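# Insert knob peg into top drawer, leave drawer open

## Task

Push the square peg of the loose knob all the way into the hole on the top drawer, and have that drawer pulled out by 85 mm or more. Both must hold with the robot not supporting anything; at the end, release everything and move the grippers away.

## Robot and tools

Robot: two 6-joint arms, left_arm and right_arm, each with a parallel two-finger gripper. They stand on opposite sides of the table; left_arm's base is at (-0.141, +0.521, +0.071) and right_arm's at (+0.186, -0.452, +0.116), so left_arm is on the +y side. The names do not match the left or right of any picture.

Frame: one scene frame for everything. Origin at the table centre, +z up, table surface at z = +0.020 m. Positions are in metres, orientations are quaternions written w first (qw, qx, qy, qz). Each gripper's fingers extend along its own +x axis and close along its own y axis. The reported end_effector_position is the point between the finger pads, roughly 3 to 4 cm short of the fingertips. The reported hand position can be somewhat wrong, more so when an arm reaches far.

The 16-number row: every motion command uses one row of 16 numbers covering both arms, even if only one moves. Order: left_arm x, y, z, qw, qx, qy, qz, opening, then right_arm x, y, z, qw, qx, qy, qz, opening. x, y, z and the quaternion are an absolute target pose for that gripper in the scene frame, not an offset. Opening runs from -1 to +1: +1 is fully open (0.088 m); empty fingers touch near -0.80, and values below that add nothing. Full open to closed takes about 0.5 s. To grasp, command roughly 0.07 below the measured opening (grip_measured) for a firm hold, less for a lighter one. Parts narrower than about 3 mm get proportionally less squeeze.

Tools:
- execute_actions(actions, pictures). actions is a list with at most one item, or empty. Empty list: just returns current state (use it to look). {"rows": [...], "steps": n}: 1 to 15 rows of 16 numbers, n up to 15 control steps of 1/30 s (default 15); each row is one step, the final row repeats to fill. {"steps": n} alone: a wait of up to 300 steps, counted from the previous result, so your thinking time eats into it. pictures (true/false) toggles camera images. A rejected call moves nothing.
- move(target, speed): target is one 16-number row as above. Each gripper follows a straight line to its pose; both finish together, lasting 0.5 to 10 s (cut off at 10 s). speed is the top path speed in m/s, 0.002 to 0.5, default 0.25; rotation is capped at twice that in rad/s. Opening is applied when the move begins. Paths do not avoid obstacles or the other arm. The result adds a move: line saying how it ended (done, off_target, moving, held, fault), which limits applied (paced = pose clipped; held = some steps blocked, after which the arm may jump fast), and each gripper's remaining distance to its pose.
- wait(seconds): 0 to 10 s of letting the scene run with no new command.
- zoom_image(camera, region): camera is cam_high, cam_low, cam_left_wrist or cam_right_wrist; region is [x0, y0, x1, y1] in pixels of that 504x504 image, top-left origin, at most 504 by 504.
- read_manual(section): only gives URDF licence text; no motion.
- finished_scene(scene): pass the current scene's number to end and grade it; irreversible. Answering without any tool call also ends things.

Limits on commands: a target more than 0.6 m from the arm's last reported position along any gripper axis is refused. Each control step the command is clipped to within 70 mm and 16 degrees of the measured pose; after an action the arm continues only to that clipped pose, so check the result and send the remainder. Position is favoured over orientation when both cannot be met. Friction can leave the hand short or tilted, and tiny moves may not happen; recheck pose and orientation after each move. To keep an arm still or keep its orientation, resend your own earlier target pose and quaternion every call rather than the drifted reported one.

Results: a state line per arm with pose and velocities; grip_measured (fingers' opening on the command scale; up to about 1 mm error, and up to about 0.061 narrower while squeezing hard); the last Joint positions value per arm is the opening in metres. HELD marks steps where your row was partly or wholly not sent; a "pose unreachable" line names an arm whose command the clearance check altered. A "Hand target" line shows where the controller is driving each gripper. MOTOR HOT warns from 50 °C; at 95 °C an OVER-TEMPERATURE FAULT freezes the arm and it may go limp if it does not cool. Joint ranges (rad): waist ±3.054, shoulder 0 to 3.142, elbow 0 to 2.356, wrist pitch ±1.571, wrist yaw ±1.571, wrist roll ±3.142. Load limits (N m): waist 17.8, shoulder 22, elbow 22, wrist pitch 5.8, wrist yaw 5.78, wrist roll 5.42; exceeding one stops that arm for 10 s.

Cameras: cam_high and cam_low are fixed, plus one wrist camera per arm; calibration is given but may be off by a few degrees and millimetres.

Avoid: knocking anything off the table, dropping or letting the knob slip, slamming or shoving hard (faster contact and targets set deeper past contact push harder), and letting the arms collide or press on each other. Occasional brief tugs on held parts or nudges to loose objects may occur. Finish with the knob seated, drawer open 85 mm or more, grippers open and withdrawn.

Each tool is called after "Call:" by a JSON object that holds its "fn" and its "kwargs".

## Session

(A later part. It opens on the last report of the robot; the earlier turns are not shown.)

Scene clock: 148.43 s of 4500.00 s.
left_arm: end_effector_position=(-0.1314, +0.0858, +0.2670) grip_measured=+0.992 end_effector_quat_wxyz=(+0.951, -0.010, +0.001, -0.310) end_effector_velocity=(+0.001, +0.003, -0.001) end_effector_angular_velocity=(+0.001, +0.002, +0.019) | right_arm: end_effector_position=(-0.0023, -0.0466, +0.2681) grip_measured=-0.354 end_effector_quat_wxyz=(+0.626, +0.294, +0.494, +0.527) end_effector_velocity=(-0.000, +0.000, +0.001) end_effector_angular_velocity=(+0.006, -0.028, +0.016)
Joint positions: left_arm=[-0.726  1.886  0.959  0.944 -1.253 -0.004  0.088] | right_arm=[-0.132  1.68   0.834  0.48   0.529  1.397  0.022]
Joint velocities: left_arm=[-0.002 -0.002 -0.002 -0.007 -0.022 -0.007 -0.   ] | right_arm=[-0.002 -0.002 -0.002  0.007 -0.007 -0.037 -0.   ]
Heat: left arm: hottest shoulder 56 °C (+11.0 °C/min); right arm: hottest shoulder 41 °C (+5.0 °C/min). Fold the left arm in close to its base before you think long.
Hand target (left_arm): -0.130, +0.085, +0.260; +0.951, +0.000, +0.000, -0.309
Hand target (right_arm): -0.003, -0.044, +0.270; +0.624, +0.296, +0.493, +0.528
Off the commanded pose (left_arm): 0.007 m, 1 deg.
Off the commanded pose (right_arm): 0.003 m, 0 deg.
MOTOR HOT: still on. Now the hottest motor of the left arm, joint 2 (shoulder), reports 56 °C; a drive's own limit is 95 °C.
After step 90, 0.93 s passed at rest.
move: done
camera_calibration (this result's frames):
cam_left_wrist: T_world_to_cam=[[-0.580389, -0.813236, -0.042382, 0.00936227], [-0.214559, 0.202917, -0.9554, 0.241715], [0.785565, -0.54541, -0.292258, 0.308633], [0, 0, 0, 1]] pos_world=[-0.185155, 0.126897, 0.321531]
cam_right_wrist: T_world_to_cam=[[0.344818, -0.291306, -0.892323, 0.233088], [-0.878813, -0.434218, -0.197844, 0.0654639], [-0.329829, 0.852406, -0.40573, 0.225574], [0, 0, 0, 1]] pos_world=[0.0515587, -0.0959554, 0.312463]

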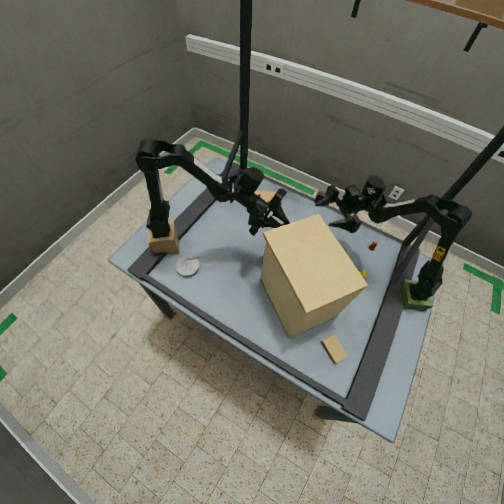

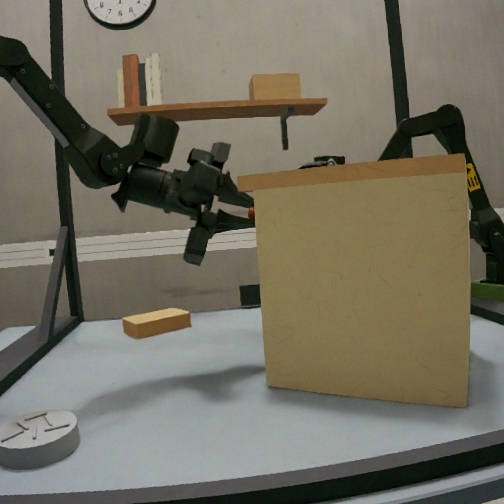

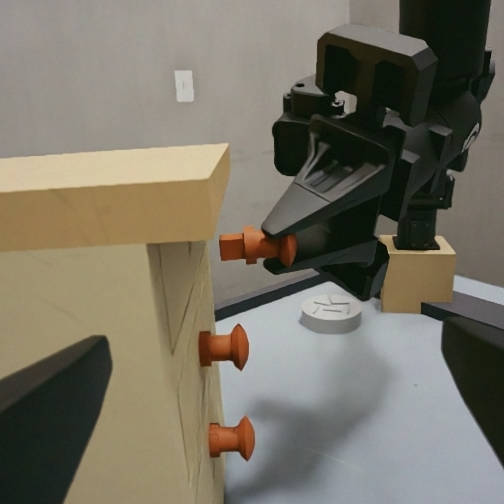

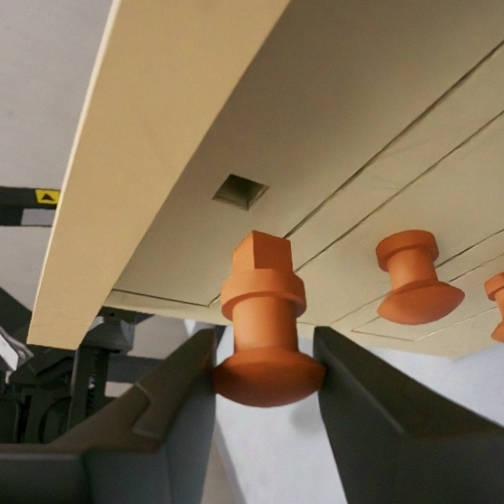

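Call:
{"fn": "move", "kwargs": {"target": [-0.13,0.085,0.245,0.951,0,0.0,-0.309,1.0,-0.008,-0.042,0.277,0.624,0.296,0.493,0.528,-0.48], "speed": 0.03}}

Call:
{"fn": "zoom_image", "kwargs": {"camera": "cam_left_wrist", "region": [140, 140, 340, 340]}}

Scene clock: 157.50 s of 4500.00 s.
left_arm: end_effector_position=(-0.1316, +0.0853, +0.2529) grip_measured=+0.992 end_effector_quat_wxyz=(+0.951, -0.011, +0.001, -0.310) end_effector_velocity=(-0.000, +0.001, -0.001) end_effector_angular_velocity=(+0.013, -0.006, +0.005) | right_arm: end_effector_position=(-0.0055, -0.0446, +0.2726) grip_measured=-0.354 end_effector_quat_wxyz=(+0.627, +0.292, +0.494, +0.527) end_effector_velocity=(+0.001, -0.001, -0.006) end_effector_angular_velocity=(-0.023, -0.034, +0.011)
Joint positions: left_arm=[-0.726  1.926  0.941  1.003 -1.253 -0.004  0.088] | right_arm=[-0.129  1.68   0.86   0.45   0.53   1.397  0.022]
Joint velocities: left_arm=[-0.002 -0.002 -0.002 -0.007 -0.007  0.007 -0.   ] | right_arm=[-0.002  0.002 -0.002 -0.022 -0.007 -0.022 -0.   ]
Heat: left arm: hottest shoulder 55 °C (+7.1 °C/min); right arm: hottest shoulder 40 °C (+4.0 °C/min). Fold the left arm in close to its base before you think long.
Hand target (left_arm): -0.130, +0.085, +0.245; +0.951, -0.000, +0.000, -0.309
Hand target (right_arm): -0.008, -0.042, +0.277; +0.624, +0.296, +0.493, +0.529
Off the commanded pose (left_arm): 0.008 m, 1 deg.
Off the commanded pose (right_arm): 0.006 m, 1 deg.
MOTOR HOT: still on. Now the hottest motor of the left arm, joint 2 (shoulder), reports 55 °C; a drive's own limit is 95 °C.
After step 90, 5.03 s passed at rest.
move: done
camera_calibration (this result's frames):
cam_left_wrist: T_world_to_cam=[[-0.580413, -0.813311, -0.0405658, 0.00782211], [-0.215118, 0.201182, -0.955641, 0.228397], [0.785395, -0.54594, -0.291727, 0.304245], [0, 0, 0, 1]] pos_world=[-0.18528, 0.126512, 0.307339]
cam_right_wrist: T_world_to_cam=[[0.3486, -0.293497, -0.890133, 0.238056], [-0.877041, -0.437103, -0.199351, 0.0647058], [-0.330571, 0.850177, -0.409783, 0.225681], [0, 0, 0, 1]] pos_world=[0.0483667, -0.093717, 0.317281]

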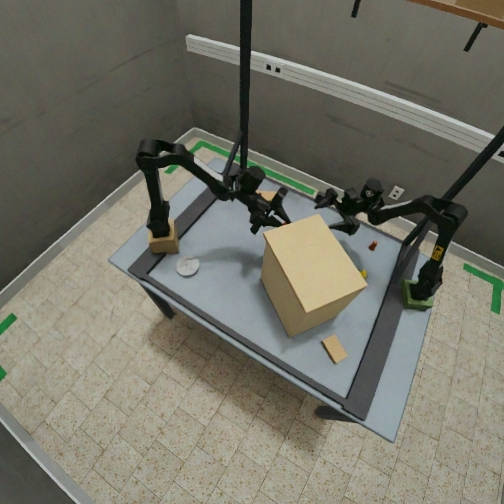

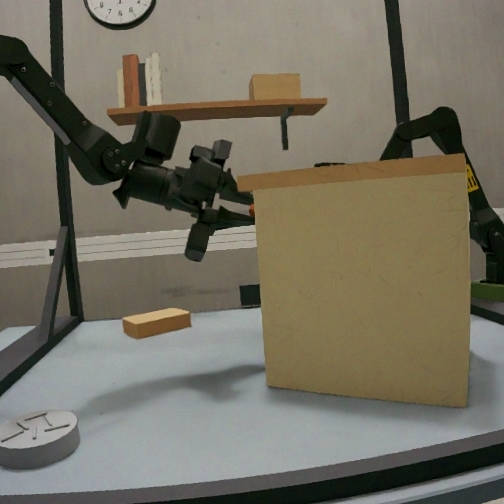

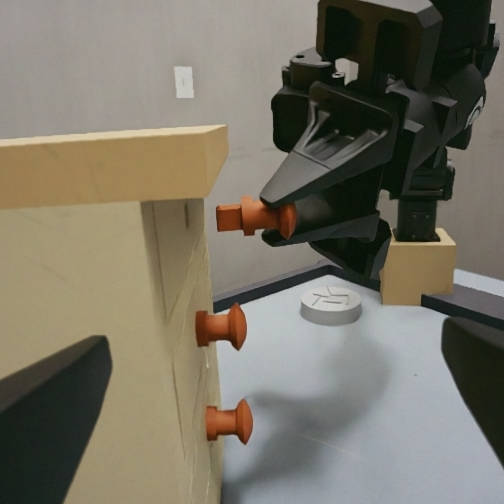

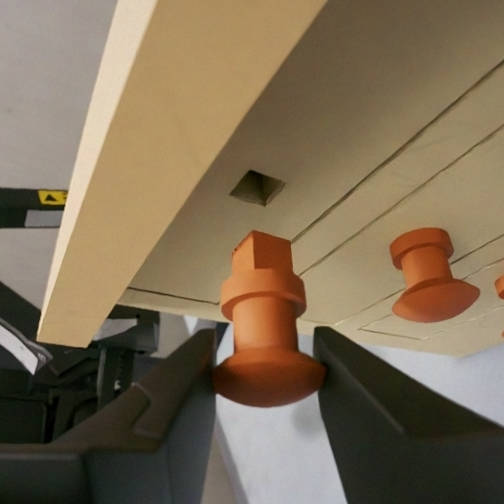

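Region (140, 140, 340, 340) of cam_left_wrist's 504x504 image, scaled by 2.520, with more detail than that image has.

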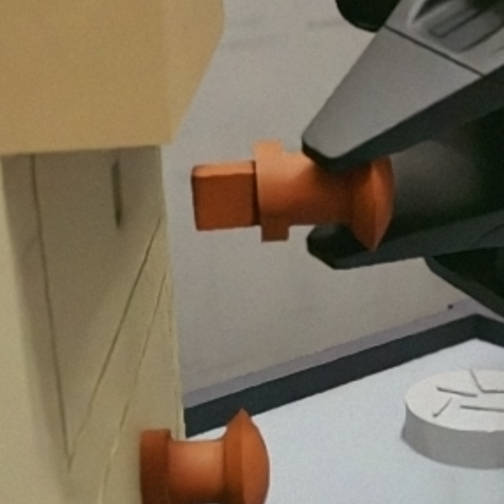

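Call:
{"fn": "move", "kwargs": {"target": [-0.13,0.085,0.245,0.951,0,0.0,-0.309,1.0,-0.001,-0.034,0.278,0.624,0.296,0.493,0.528,-0.48], "speed": 0.02}}

Call:
{"fn": "zoom_image", "kwargs": {"camera": "cam_left_wrist", "region": [140, 140, 340, 340]}}

Scene clock: 162.30 s of 4500.00 s.
left_arm: end_effector_position=(-0.1316, +0.0853, +0.2527) grip_measured=+0.992 end_effector_quat_wxyz=(+0.951, -0.011, +0.001, -0.310) end_effector_velocity=(+0.002, +0.001, -0.003) end_effector_angular_velocity=(+0.006, +0.001, +0.010) | right_arm: end_effector_position=(+0.0005, -0.0378, +0.2738) grip_measured=-0.354 end_effector_quat_wxyz=(+0.627, +0.292, +0.494, +0.526) end_effector_velocity=(+0.003, -0.000, -0.003) end_effector_angular_velocity=(-0.008, -0.030, -0.002)
Joint positions: left_arm=[-0.726  1.927  0.941  1.004 -1.253 -0.004  0.088] | right_arm=[-0.155  1.686  0.871  0.45   0.507  1.388  0.022]
Joint velocities: left_arm=[ 0.002  0.002 -0.002 -0.007 -0.007 -0.007 -0.   ] | right_arm=[-0.002  0.002 -0.002 -0.007  0.007 -0.022  0.   ]
Heat: left arm: hottest shoulder 55 °C (+6.0 °C/min); right arm: hottest shoulder 40 °C (+3.0 °C/min). Fold the left arm in close to its base before you think long.
Hand target (left_arm): -0.130, +0.085, +0.245; +0.951, +0.000, +0.000, -0.309
Hand target (right_arm): -0.001, -0.034, +0.278; +0.625, +0.296, +0.493, +0.528
Off the commanded pose (left_arm): 0.008 m, 1 deg.
Off the commanded pose (right_arm): 0.006 m, 1 deg.
MOTOR HOT: still on. Now the hottest motor of the left arm, joint 2 (shoulder), reports 55 °C; a drive's own limit is 95 °C.
After step 90, 0.90 s passed at rest.
move: done
camera_calibration (this result's frames):
cam_left_wrist: T_world_to_cam=[[-0.580413, -0.813311, -0.0405658, 0.00775797], [-0.215118, 0.201182, -0.955641, 0.228202], [0.785395, -0.54594, -0.291727, 0.304167], [0, 0, 0, 1]] pos_world=[-0.185298, 0.126456, 0.307127]
cam_right_wrist: T_world_to_cam=[[0.347178, -0.294321, -0.890417, 0.239147], [-0.878139, -0.435276, -0.198513, 0.0729957], [-0.32915, 0.850829, -0.409573, 0.222326], [0, 0, 0, 1]] pos_world=[0.0542523, -0.0870017, 0.31849]

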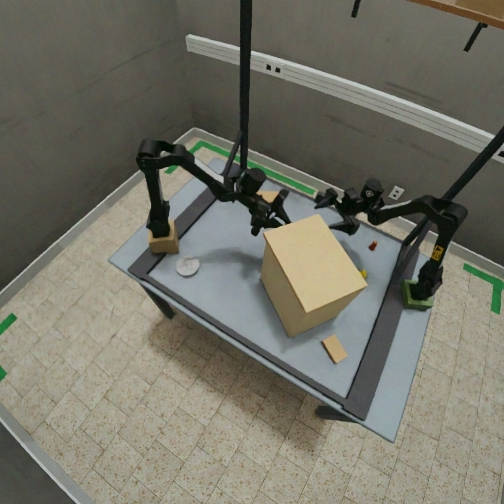

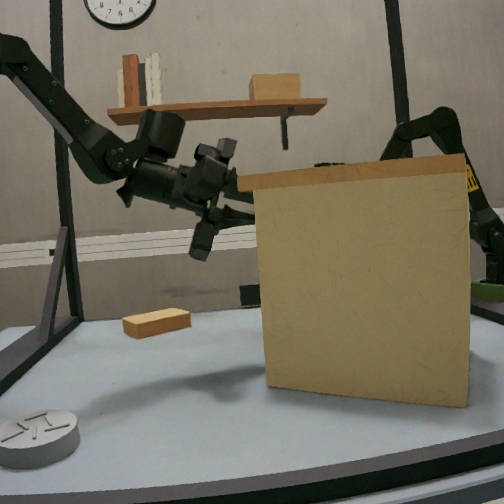

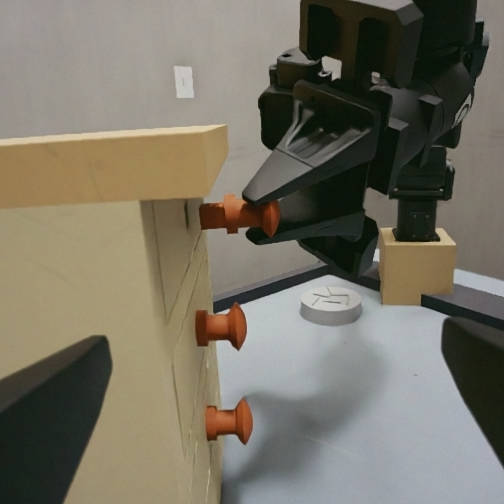

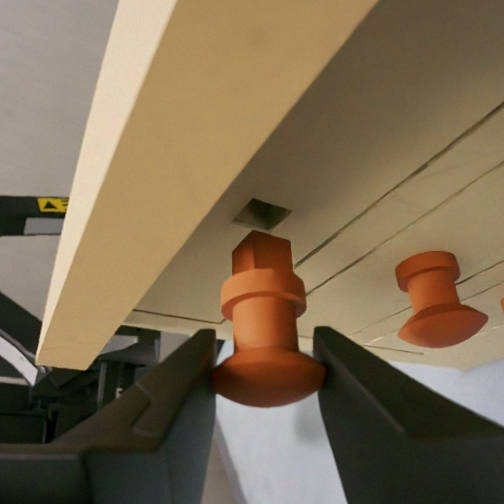

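Region (140, 140, 340, 340) of cam_left_wrist's 504x504 image, scaled by 2.520, with more detail than that image has.

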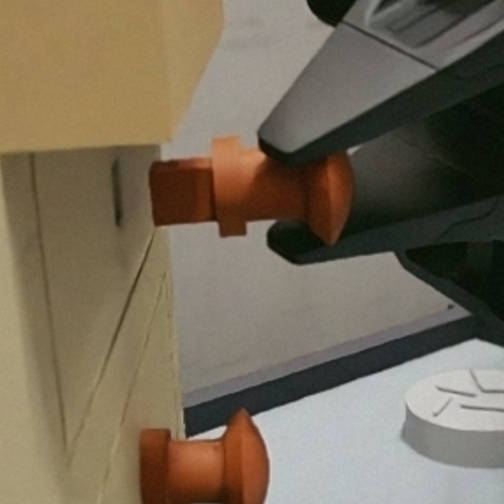

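Call:
{"fn": "move", "kwargs": {"target": [-0.13,0.085,0.245,0.951,0,0.0,-0.309,1.0,0.010,-0.021,0.276,0.624,0.296,0.493,0.528,-0.48], "speed": 0.015}}

Call:
{"fn": "zoom_image", "kwargs": {"camera": "cam_left_wrist", "region": [140, 140, 340, 340]}}

Scene clock: 170.53 s of 4500.00 s.
left_arm: end_effector_position=(-0.1316, +0.0852, +0.2526) grip_measured=+0.992 end_effector_quat_wxyz=(+0.951, -0.011, +0.001, -0.310) end_effector_velocity=(+0.001, +0.003, +0.001) end_effector_angular_velocity=(-0.036, +0.024, +0.019) | right_arm: end_effector_position=(+0.0052, -0.0297, +0.2689) grip_measured=-0.354 end_effector_quat_wxyz=(+0.624, +0.283, +0.499, +0.530) end_effector_velocity=(+0.002, +0.001, +0.001) end_effector_angular_velocity=(+0.005, -0.001, +0.002)
Joint positions: left_arm=[-0.726  1.927  0.941  1.004 -1.253 -0.004  0.088] | right_arm=[-0.189  1.706  0.878  0.461  0.456  1.37   0.022]
Joint velocities: left_arm=[-0.002 -0.002 -0.002  0.007 -0.022 -0.037 -0.   ] | right_arm=[-0.007 -0.002 -0.002  0.007 -0.007 -0.007 -0.   ]
Heat: left arm: hottest shoulder 54 °C (+3.0 °C/min); right arm: hottest shoulder 39 °C (+1.0 °C/min). Fold the left arm in close to its base before you think long.
Hand target (left_arm): -0.130, +0.085, +0.245; +0.951, +0.000, +0.000, -0.309
Hand target (right_arm): +0.010, -0.021, +0.276; +0.624, +0.296, +0.493, +0.528
Off the commanded pose (left_arm): 0.008 m, 1 deg.
Off the commanded pose (right_arm): 0.012 m, 2 deg.
MOTOR HOT: still on. Now the hottest motor of the left arm, joint 2 (shoulder), reports 54 °C; a drive's own limit is 95 °C.
After step 90, 3.70 s passed at rest.
move: off_target (right_arm)
camera_calibration (this result's frames):
cam_left_wrist: T_world_to_cam=[[-0.580413, -0.813311, -0.0405658, 0.00772596], [-0.215118, 0.201182, -0.955641, 0.228104], [0.785395, -0.54594, -0.291727, 0.304128], [0, 0, 0, 1]] pos_world=[-0.185307, 0.126429, 0.307021]
cam_right_wrist: T_world_to_cam=[[0.355304, -0.296597, -0.886447, 0.234316], [-0.868666, -0.455004, -0.195937, 0.0783248], [-0.345223, 0.839644, -0.419309, 0.217325], [0, 0, 0, 1]] pos_world=[0.0598103, -0.0773399, 0.314181]

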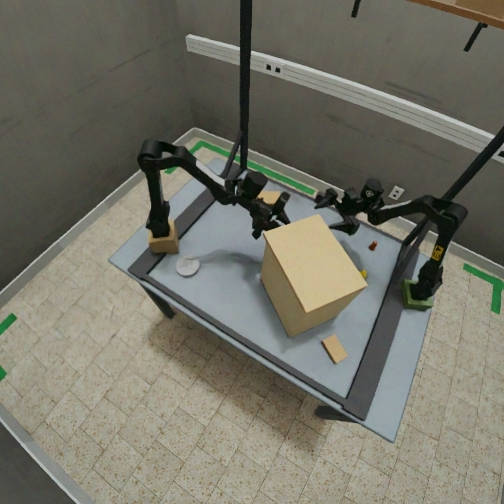

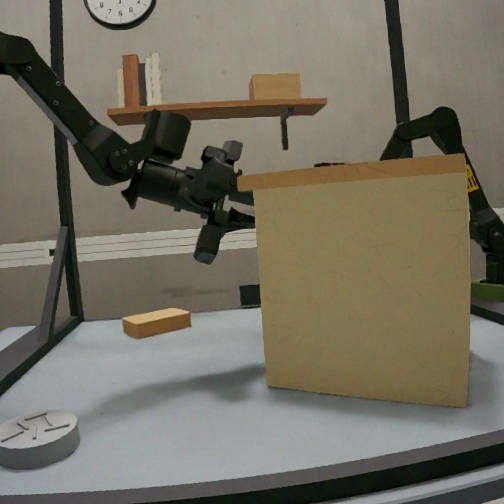

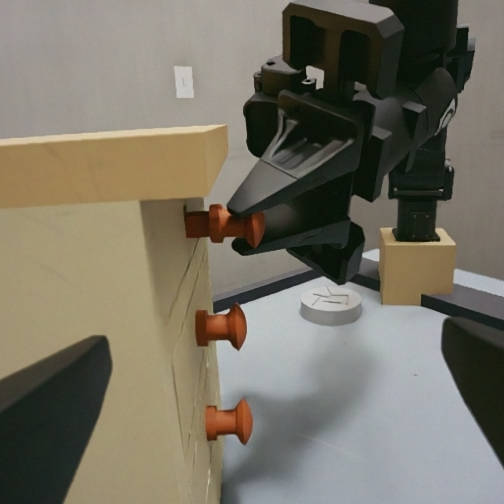

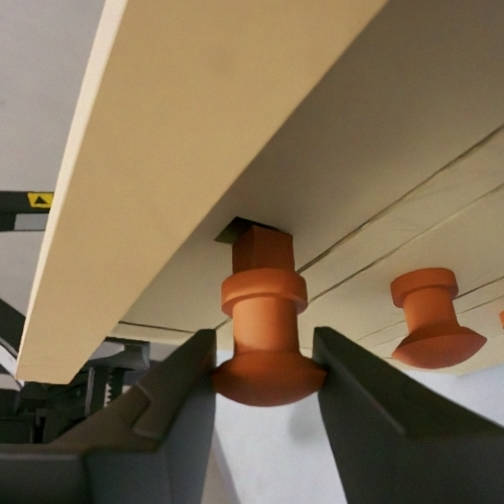

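Region (140, 140, 340, 340) of cam_left_wrist's 504x504 image, scaled by 2.520, with more detail than that image has.

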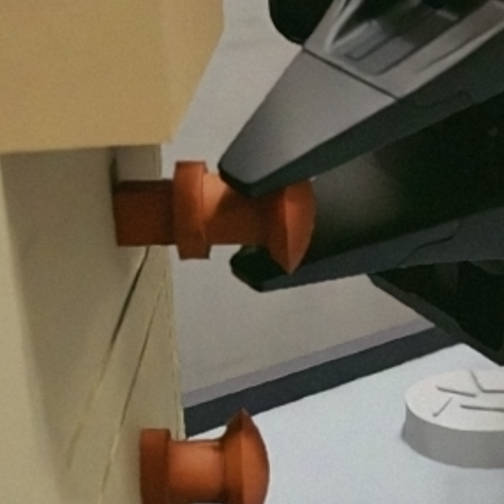

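Call:
{"fn": "move", "kwargs": {"target": [-0.13,0.085,0.245,0.951,0,0.0,-0.309,1.0,0.010,-0.023,0.283,0.624,0.296,0.493,0.528,-0.48], "speed": 0.01}}

Call:
{"fn": "zoom_image", "kwargs": {"camera": "cam_left_wrist", "region": [140, 140, 340, 340]}}

Scene clock: 175.17 s of 4500.00 s.
left_arm: end_effector_position=(-0.1316, +0.0852, +0.2526) grip_measured=+0.992 end_effector_quat_wxyz=(+0.951, -0.011, +0.001, -0.310) end_effector_velocity=(+0.001, +0.000, +0.001) end_effector_angular_velocity=(-0.004, +0.003, -0.005) | right_arm: end_effector_position=(+0.0049, -0.0296, +0.2682) grip_measured=-0.354 end_effector_quat_wxyz=(+0.627, +0.277, +0.500, +0.529) end_effector_velocity=(+0.000, -0.001, -0.004) end_effector_angular_velocity=(-0.011, -0.025, +0.012)
Joint positions: left_arm=[-0.726  1.927  0.941  1.004 -1.253 -0.004  0.088] | right_arm=[-0.188  1.706  0.887  0.437  0.455  1.37   0.022]
Joint velocities: left_arm=[ 0.002 -0.007 -0.002 -0.007  0.007 -0.007 -0.   ] | right_arm=[-0.002  0.002 -0.002 -0.007 -0.007 -0.022 -0.   ]
Heat: left arm: hottest shoulder 54 °C (+2.0 °C/min); right arm: hottest shoulder 39 °C (+0.0 °C/min). Fold the left arm in close to its base before you think long.
Hand target (left_arm): -0.130, +0.085, +0.245; +0.951, +0.000, +0.000, -0.309
Hand target (right_arm): +0.010, -0.023, +0.283; +0.624, +0.296, +0.493, +0.528
Off the commanded pose (left_arm): 0.008 m, 1 deg.
Off the commanded pose (right_arm): 0.017 m, 2 deg.
MOTOR HOT: still on. Now the hottest motor of the left arm, joint 2 (shoulder), reports 54 °C; a drive's own limit is 95 °C.
move: off_target (right_arm)
camera_calibration (this result's frames):
cam_left_wrist: T_world_to_cam=[[-0.580413, -0.813311, -0.0405658, 0.00772596], [-0.215118, 0.201182, -0.955641, 0.228104], [0.785395, -0.54594, -0.291727, 0.304128], [0, 0, 0, 1]] pos_world=[-0.185307, 0.126429, 0.307021]
cam_right_wrist: T_world_to_cam=[[0.361918, -0.307039, -0.880195, 0.231851], [-0.866909, -0.458022, -0.196683, 0.0780644], [-0.34276, 0.834232, -0.431941, 0.220096], [0, 0, 0, 1]] pos_world=[0.0592037, -0.0766688, 0.314497]

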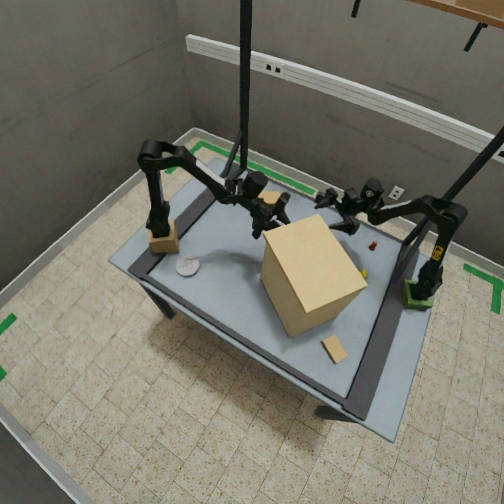

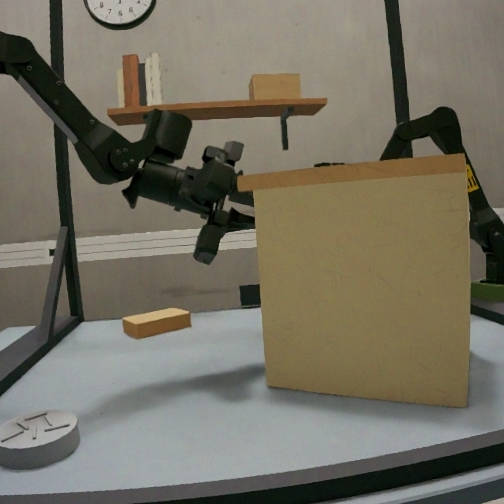

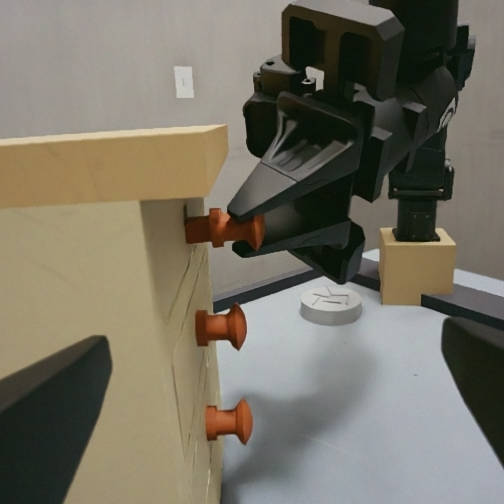

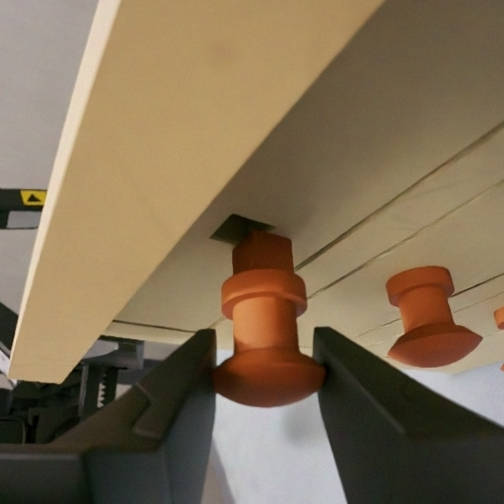

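Region (140, 140, 340, 340) of cam_left_wrist's 504x504 image, scaled by 2.520, with more detail than that image has.

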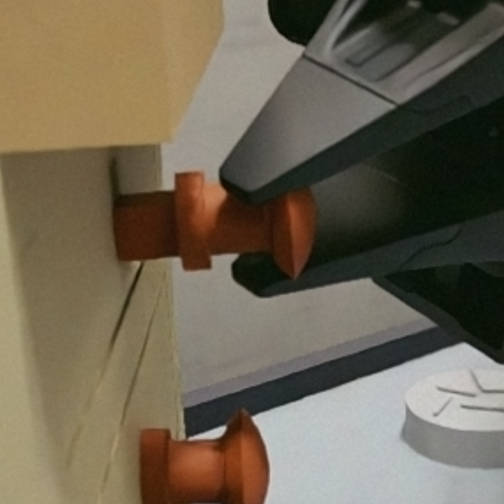

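Call:
{"fn": "move", "kwargs": {"target": [-0.13,0.09,0.33,0.433,0.433,0.25,-0.75,0.0,-0.03,-0.08,0.27,0.624,0.296,0.493,0.528,-0.48], "speed": 0.1}}

Call:
{"fn": "move", "kwargs": {"target": [-0.125,0.05,0.30,0.383,0.503,0.249,-0.734,0.0,-0.155,-0.010,0.267,0.624,0.296,0.493,0.528,-0.48], "speed": 0.1}}

Call:
{"fn": "move", "kwargs": {"target": [-0.13,0.04,0.27,0.383,0.503,0.249,-0.734,0.0,-0.155,-0.010,0.267,0.624,0.296,0.493,0.528,-0.48], "speed": 0.03}}

Scene clock: 192.57 s of 4500.00 s.
left_arm: end_effector_position=(-0.1319, +0.0913, +0.3319) grip_measured=+0.002 end_effector_quat_wxyz=(+0.434, +0.431, +0.248, -0.751) end_effector_velocity=(-0.002, +0.001, +0.002) end_effector_angular_velocity=(+0.005, +0.004, -0.012) | right_arm: end_effector_position=(-0.0308, -0.0775, +0.2689) grip_measured=-0.354 end_effector_quat_wxyz=(+0.626, +0.294, +0.493, +0.529) end_effector_velocity=(+0.002, +0.001, +0.002) end_effector_angular_velocity=(+0.008, -0.004, -0.007)
Joint positions: left_arm=[-0.286  1.905  2.07  -1.299  0.311  0.584  0.039] | right_arm=[-0.001  1.653  0.815  0.444  0.65   1.451  0.022]
Joint velocities: left_arm=[-0.002  0.007  0.022 -0.022  0.007  0.007  0.   ] | right_arm=[-0.002 -0.002 -0.002  0.007  0.007 -0.007 -0.   ]
Heat: left arm: hottest shoulder 53 °C (-4.0 °C/min); right arm: hottest shoulder 40 °C (+0.0 °C/min). Fold the left arm in close to its base before you think long.
Hand target (left_arm): -0.130, +0.088, +0.330; -0.433, -0.431, -0.249, +0.752
Hand target (right_arm): -0.030, -0.080, +0.270; +0.624, +0.296, +0.493, +0.528
Off the commanded pose (left_arm): 0.003 m, 0 deg.
Off the commanded pose (right_arm): 0.003 m, 0 deg.
MOTOR HOT: still on. Now the hottest motor of the left arm, joint 2 (shoulder), reports 53 °C; a drive's own limit is 95 °C.
After step 90, 5.27 s passed at rest.
move: done
camera_calibration (this result's frames):
cam_left_wrist: T_world_to_cam=[[-0.839548, 0.541636, -0.0422983, -0.141601], [0.536169, 0.813477, -0.225341, 0.103371], [-0.0876438, -0.211863, -0.973361, 0.411425], [0, 0, 0, 1]] pos_world=[-0.138246, 0.0797723, 0.41777]
cam_right_wrist: T_world_to_cam=[[0.347405, -0.287695, -0.892492, 0.235057], [-0.877318, -0.435777, -0.201026, 0.0278973], [-0.331093, 0.852837, -0.403791, 0.242322], [0, 0, 0, 1]] pos_world=[0.0230458, -0.126879, 0.313242]

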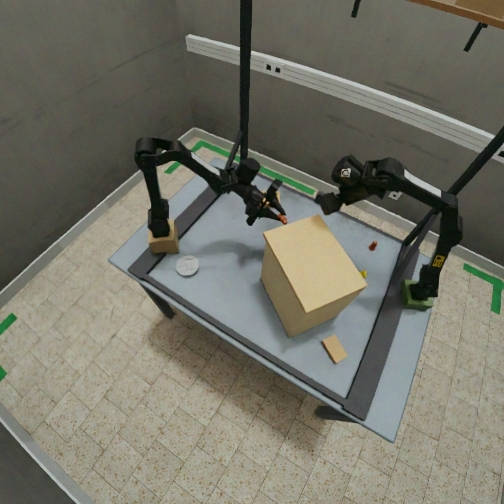

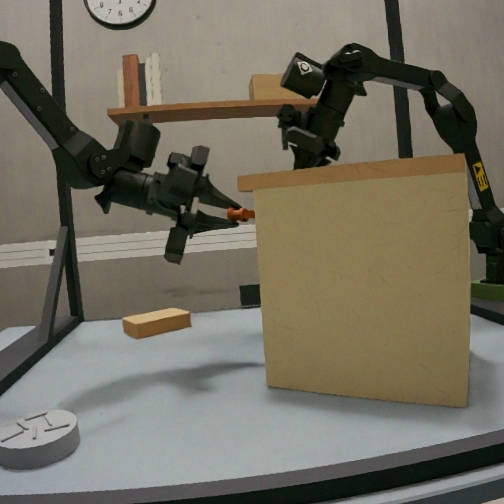

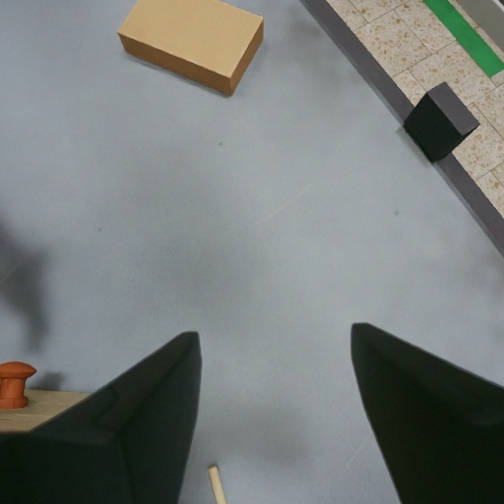

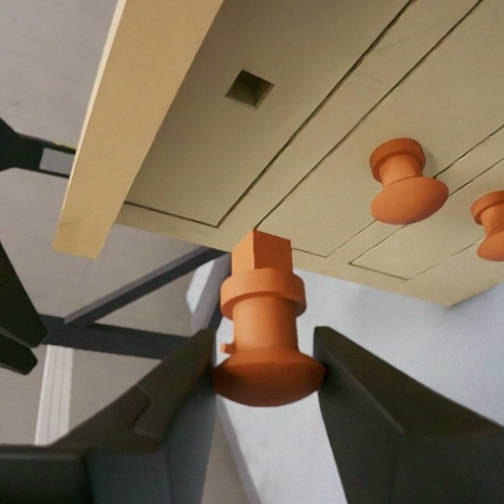

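Scene clock: 194.40 s of 4500.00 s.
left_arm: end_effector_position=(-0.1237, +0.0543, +0.3029) grip_measured=+0.002 end_effector_quat_wxyz=(+0.403, +0.488, +0.234, -0.738) end_effector_velocity=(-0.000, +0.002, -0.000) end_effector_angular_velocity=(+0.012, +0.002, +0.020) | right_arm: end_effector_position=(-0.1525, -0.0123, +0.2649) grip_measured=-0.354 end_effector_quat_wxyz=(+0.626, +0.292, +0.493, +0.529) end_effector_velocity=(-0.001, +0.002, -0.001) end_effector_angular_velocity=(-0.009, -0.028, +0.011)
Joint positions: left_arm=[-0.3    2.141  2.338 -1.41   0.241  0.683  0.039] | right_arm=[0.103 2.108 1.43  0.245 0.743 1.504 0.022]
Joint velocities: left_arm=[-0.002 -0.002 -0.002 -0.007 -0.007 -0.022 -0.   ] | right_arm=[-0.002  0.007  0.017 -0.022 -0.007 -0.022 -0.   ]
Heat: left arm: hottest shoulder 54 °C (-4.0 °C/min); right arm: hottest shoulder 40 °C (+0.0 °C/min). Fold the left arm in close to its base before you think long.
Hand target (left_arm): -0.125, +0.051, +0.299; -0.400, -0.491, -0.232, +0.738
Hand target (right_arm): -0.155, -0.010, +0.268; +0.624, +0.296, +0.493, +0.529
Off the commanded pose (left_arm): 0.005 m, 3 deg.
Off the commanded pose (right_arm): 0.004 m, 1 deg.
MOTOR HOT: still on. Now the hottest motor of the left arm, joint 2 (shoulder), reports 54 °C; a drive's own limit is 95 °C.
joint sent to its limit (left arm) — the command would take joint 3 (elbow) past its upper limit, so that joint was sent only as far as its limit.
move: off_target (left_arm)
camera_calibration (this result's frames):
cam_left_wrist: T_world_to_cam=[[-0.790021, 0.60747, -0.0827489, -0.101087], [0.613023, 0.780869, -0.120197, 0.102034], [-0.00840033, -0.145685, -0.989295, 0.387113], [0, 0, 0, 1]] pos_world=[-0.139158, 0.0381291, 0.386869]
cam_right_wrist: T_world_to_cam=[[0.35129, -0.289802, -0.890286, 0.29246], [-0.875738, -0.438054, -0.202956, -0.0504577], [-0.331177, 0.850954, -0.407675, 0.145791], [0, 0, 0, 1]] pos_world=[-0.0986433, -0.0614089, 0.309567]

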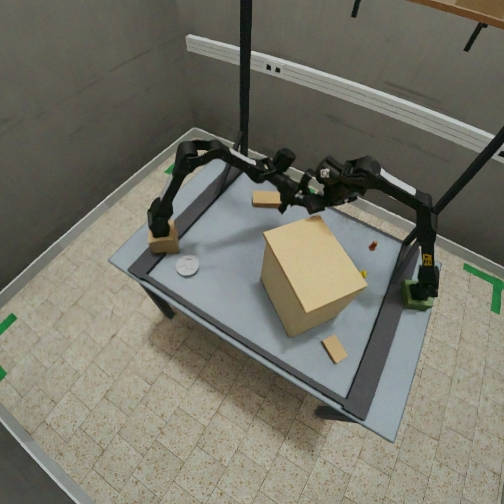

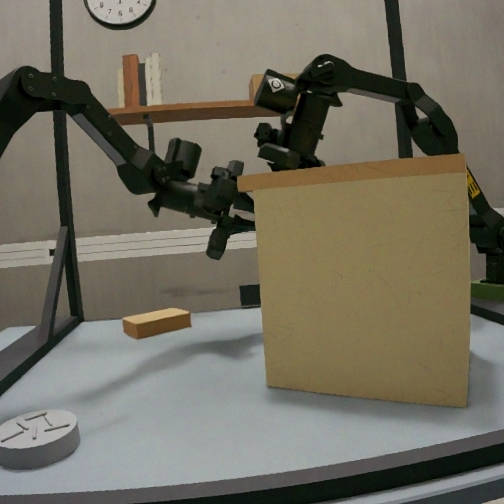

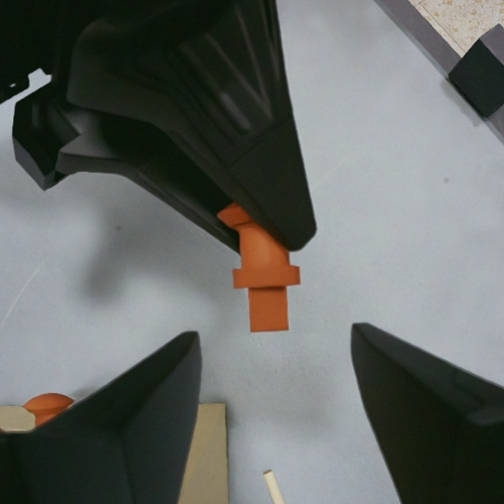

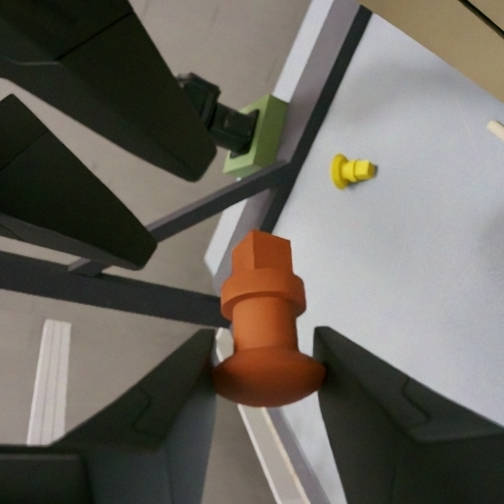

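Scene clock: 195.93 s of 4500.00 s.
left_arm: end_effector_position=(-0.1287, +0.0437, +0.2743) grip_measured=+0.002 end_effector_quat_wxyz=(+0.386, +0.501, +0.249, -0.734) end_effector_velocity=(+0.002, +0.002, -0.001) end_effector_angular_velocity=(+0.008, -0.022, -0.003) | right_arm: end_effector_position=(-0.1525, -0.0122, +0.2642) grip_measured=-0.354 end_effector_quat_wxyz=(+0.627, +0.291, +0.493, +0.529) end_effector_velocity=(+0.003, +0.002, -0.001) end_effector_angular_velocity=(-0.008, +0.004, -0.003)
Joint positions: left_arm=[-0.315  2.207  2.338 -1.395  0.234  0.683  0.039] | right_arm=[0.103 2.11  1.431 0.244 0.743 1.504 0.022]
Joint velocities: left_arm=[-0.002 -0.002 -0.002 -0.007 -0.022  0.007 -0.   ] | right_arm=[-0.007 -0.002 -0.002 -0.007 -0.007  0.007 -0.   ]
Heat: left arm: hottest shoulder 54 °C (-4.1 °C/min); right arm: hottest shoulder 40 °C (-1.0 °C/min). Fold the left arm in close to its base before you think long.
Hand target (left_arm): -0.130, +0.040, +0.270; -0.383, -0.503, -0.249, +0.734
Hand target (right_arm): -0.155, -0.010, +0.267; +0.624, +0.296, +0.493, +0.528
Off the commanded pose (left_arm): 0.006 m, 0 deg.
Off the commanded pose (right_arm): 0.004 m, 1 deg.
MOTOR HOT: still on. Now the hottest motor of the left arm, joint 2 (shoulder), reports 54 °C; a drive's own limit is 95 °C.
move: done
camera_calibration (this result's frames):
cam_left_wrist: T_world_to_cam=[[-0.782058, 0.620953, -0.052947, -0.108682], [0.623153, 0.778055, -0.0794396, 0.100174], [-0.00813252, -0.0951205, -0.995433, 0.356673], [0, 0, 0, 1]] pos_world=[-0.144519, 0.0234725, 0.357247]
cam_right_wrist: T_world_to_cam=[[0.351944, -0.290766, -0.889714, 0.291809], [-0.875633, -0.438161, -0.203179, -0.0505682], [-0.330761, 0.85057, -0.408813, 0.14577], [0, 0, 0, 1]] pos_world=[-0.0987648, -0.0612961, 0.308945]

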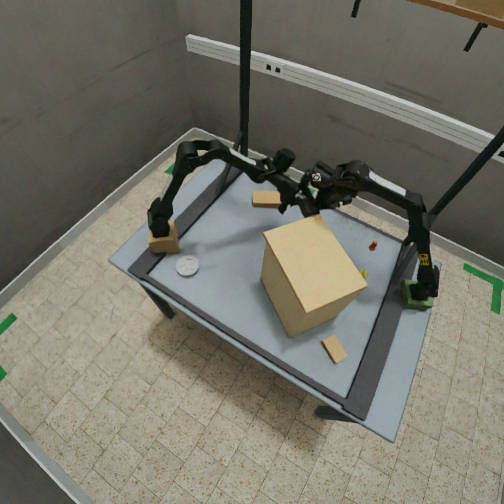

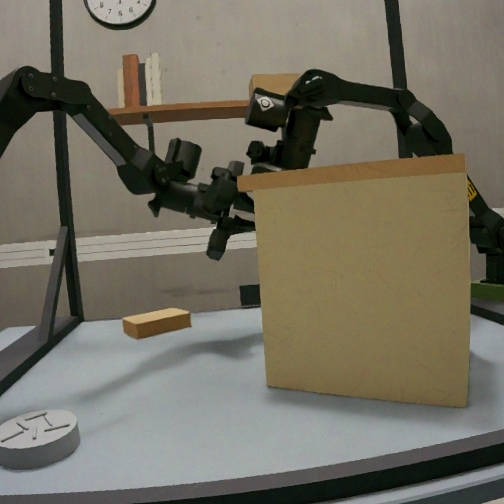

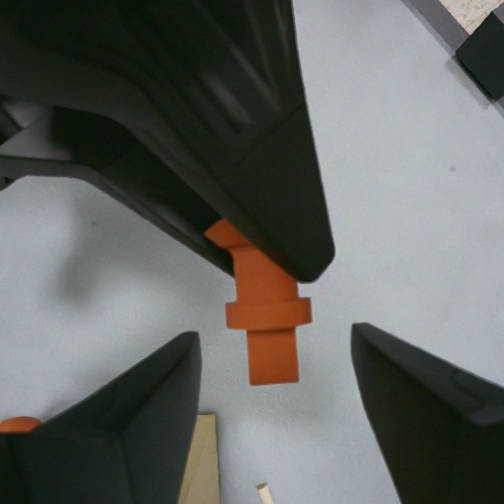

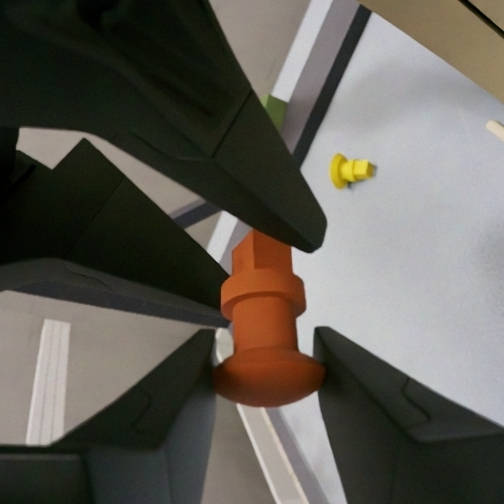

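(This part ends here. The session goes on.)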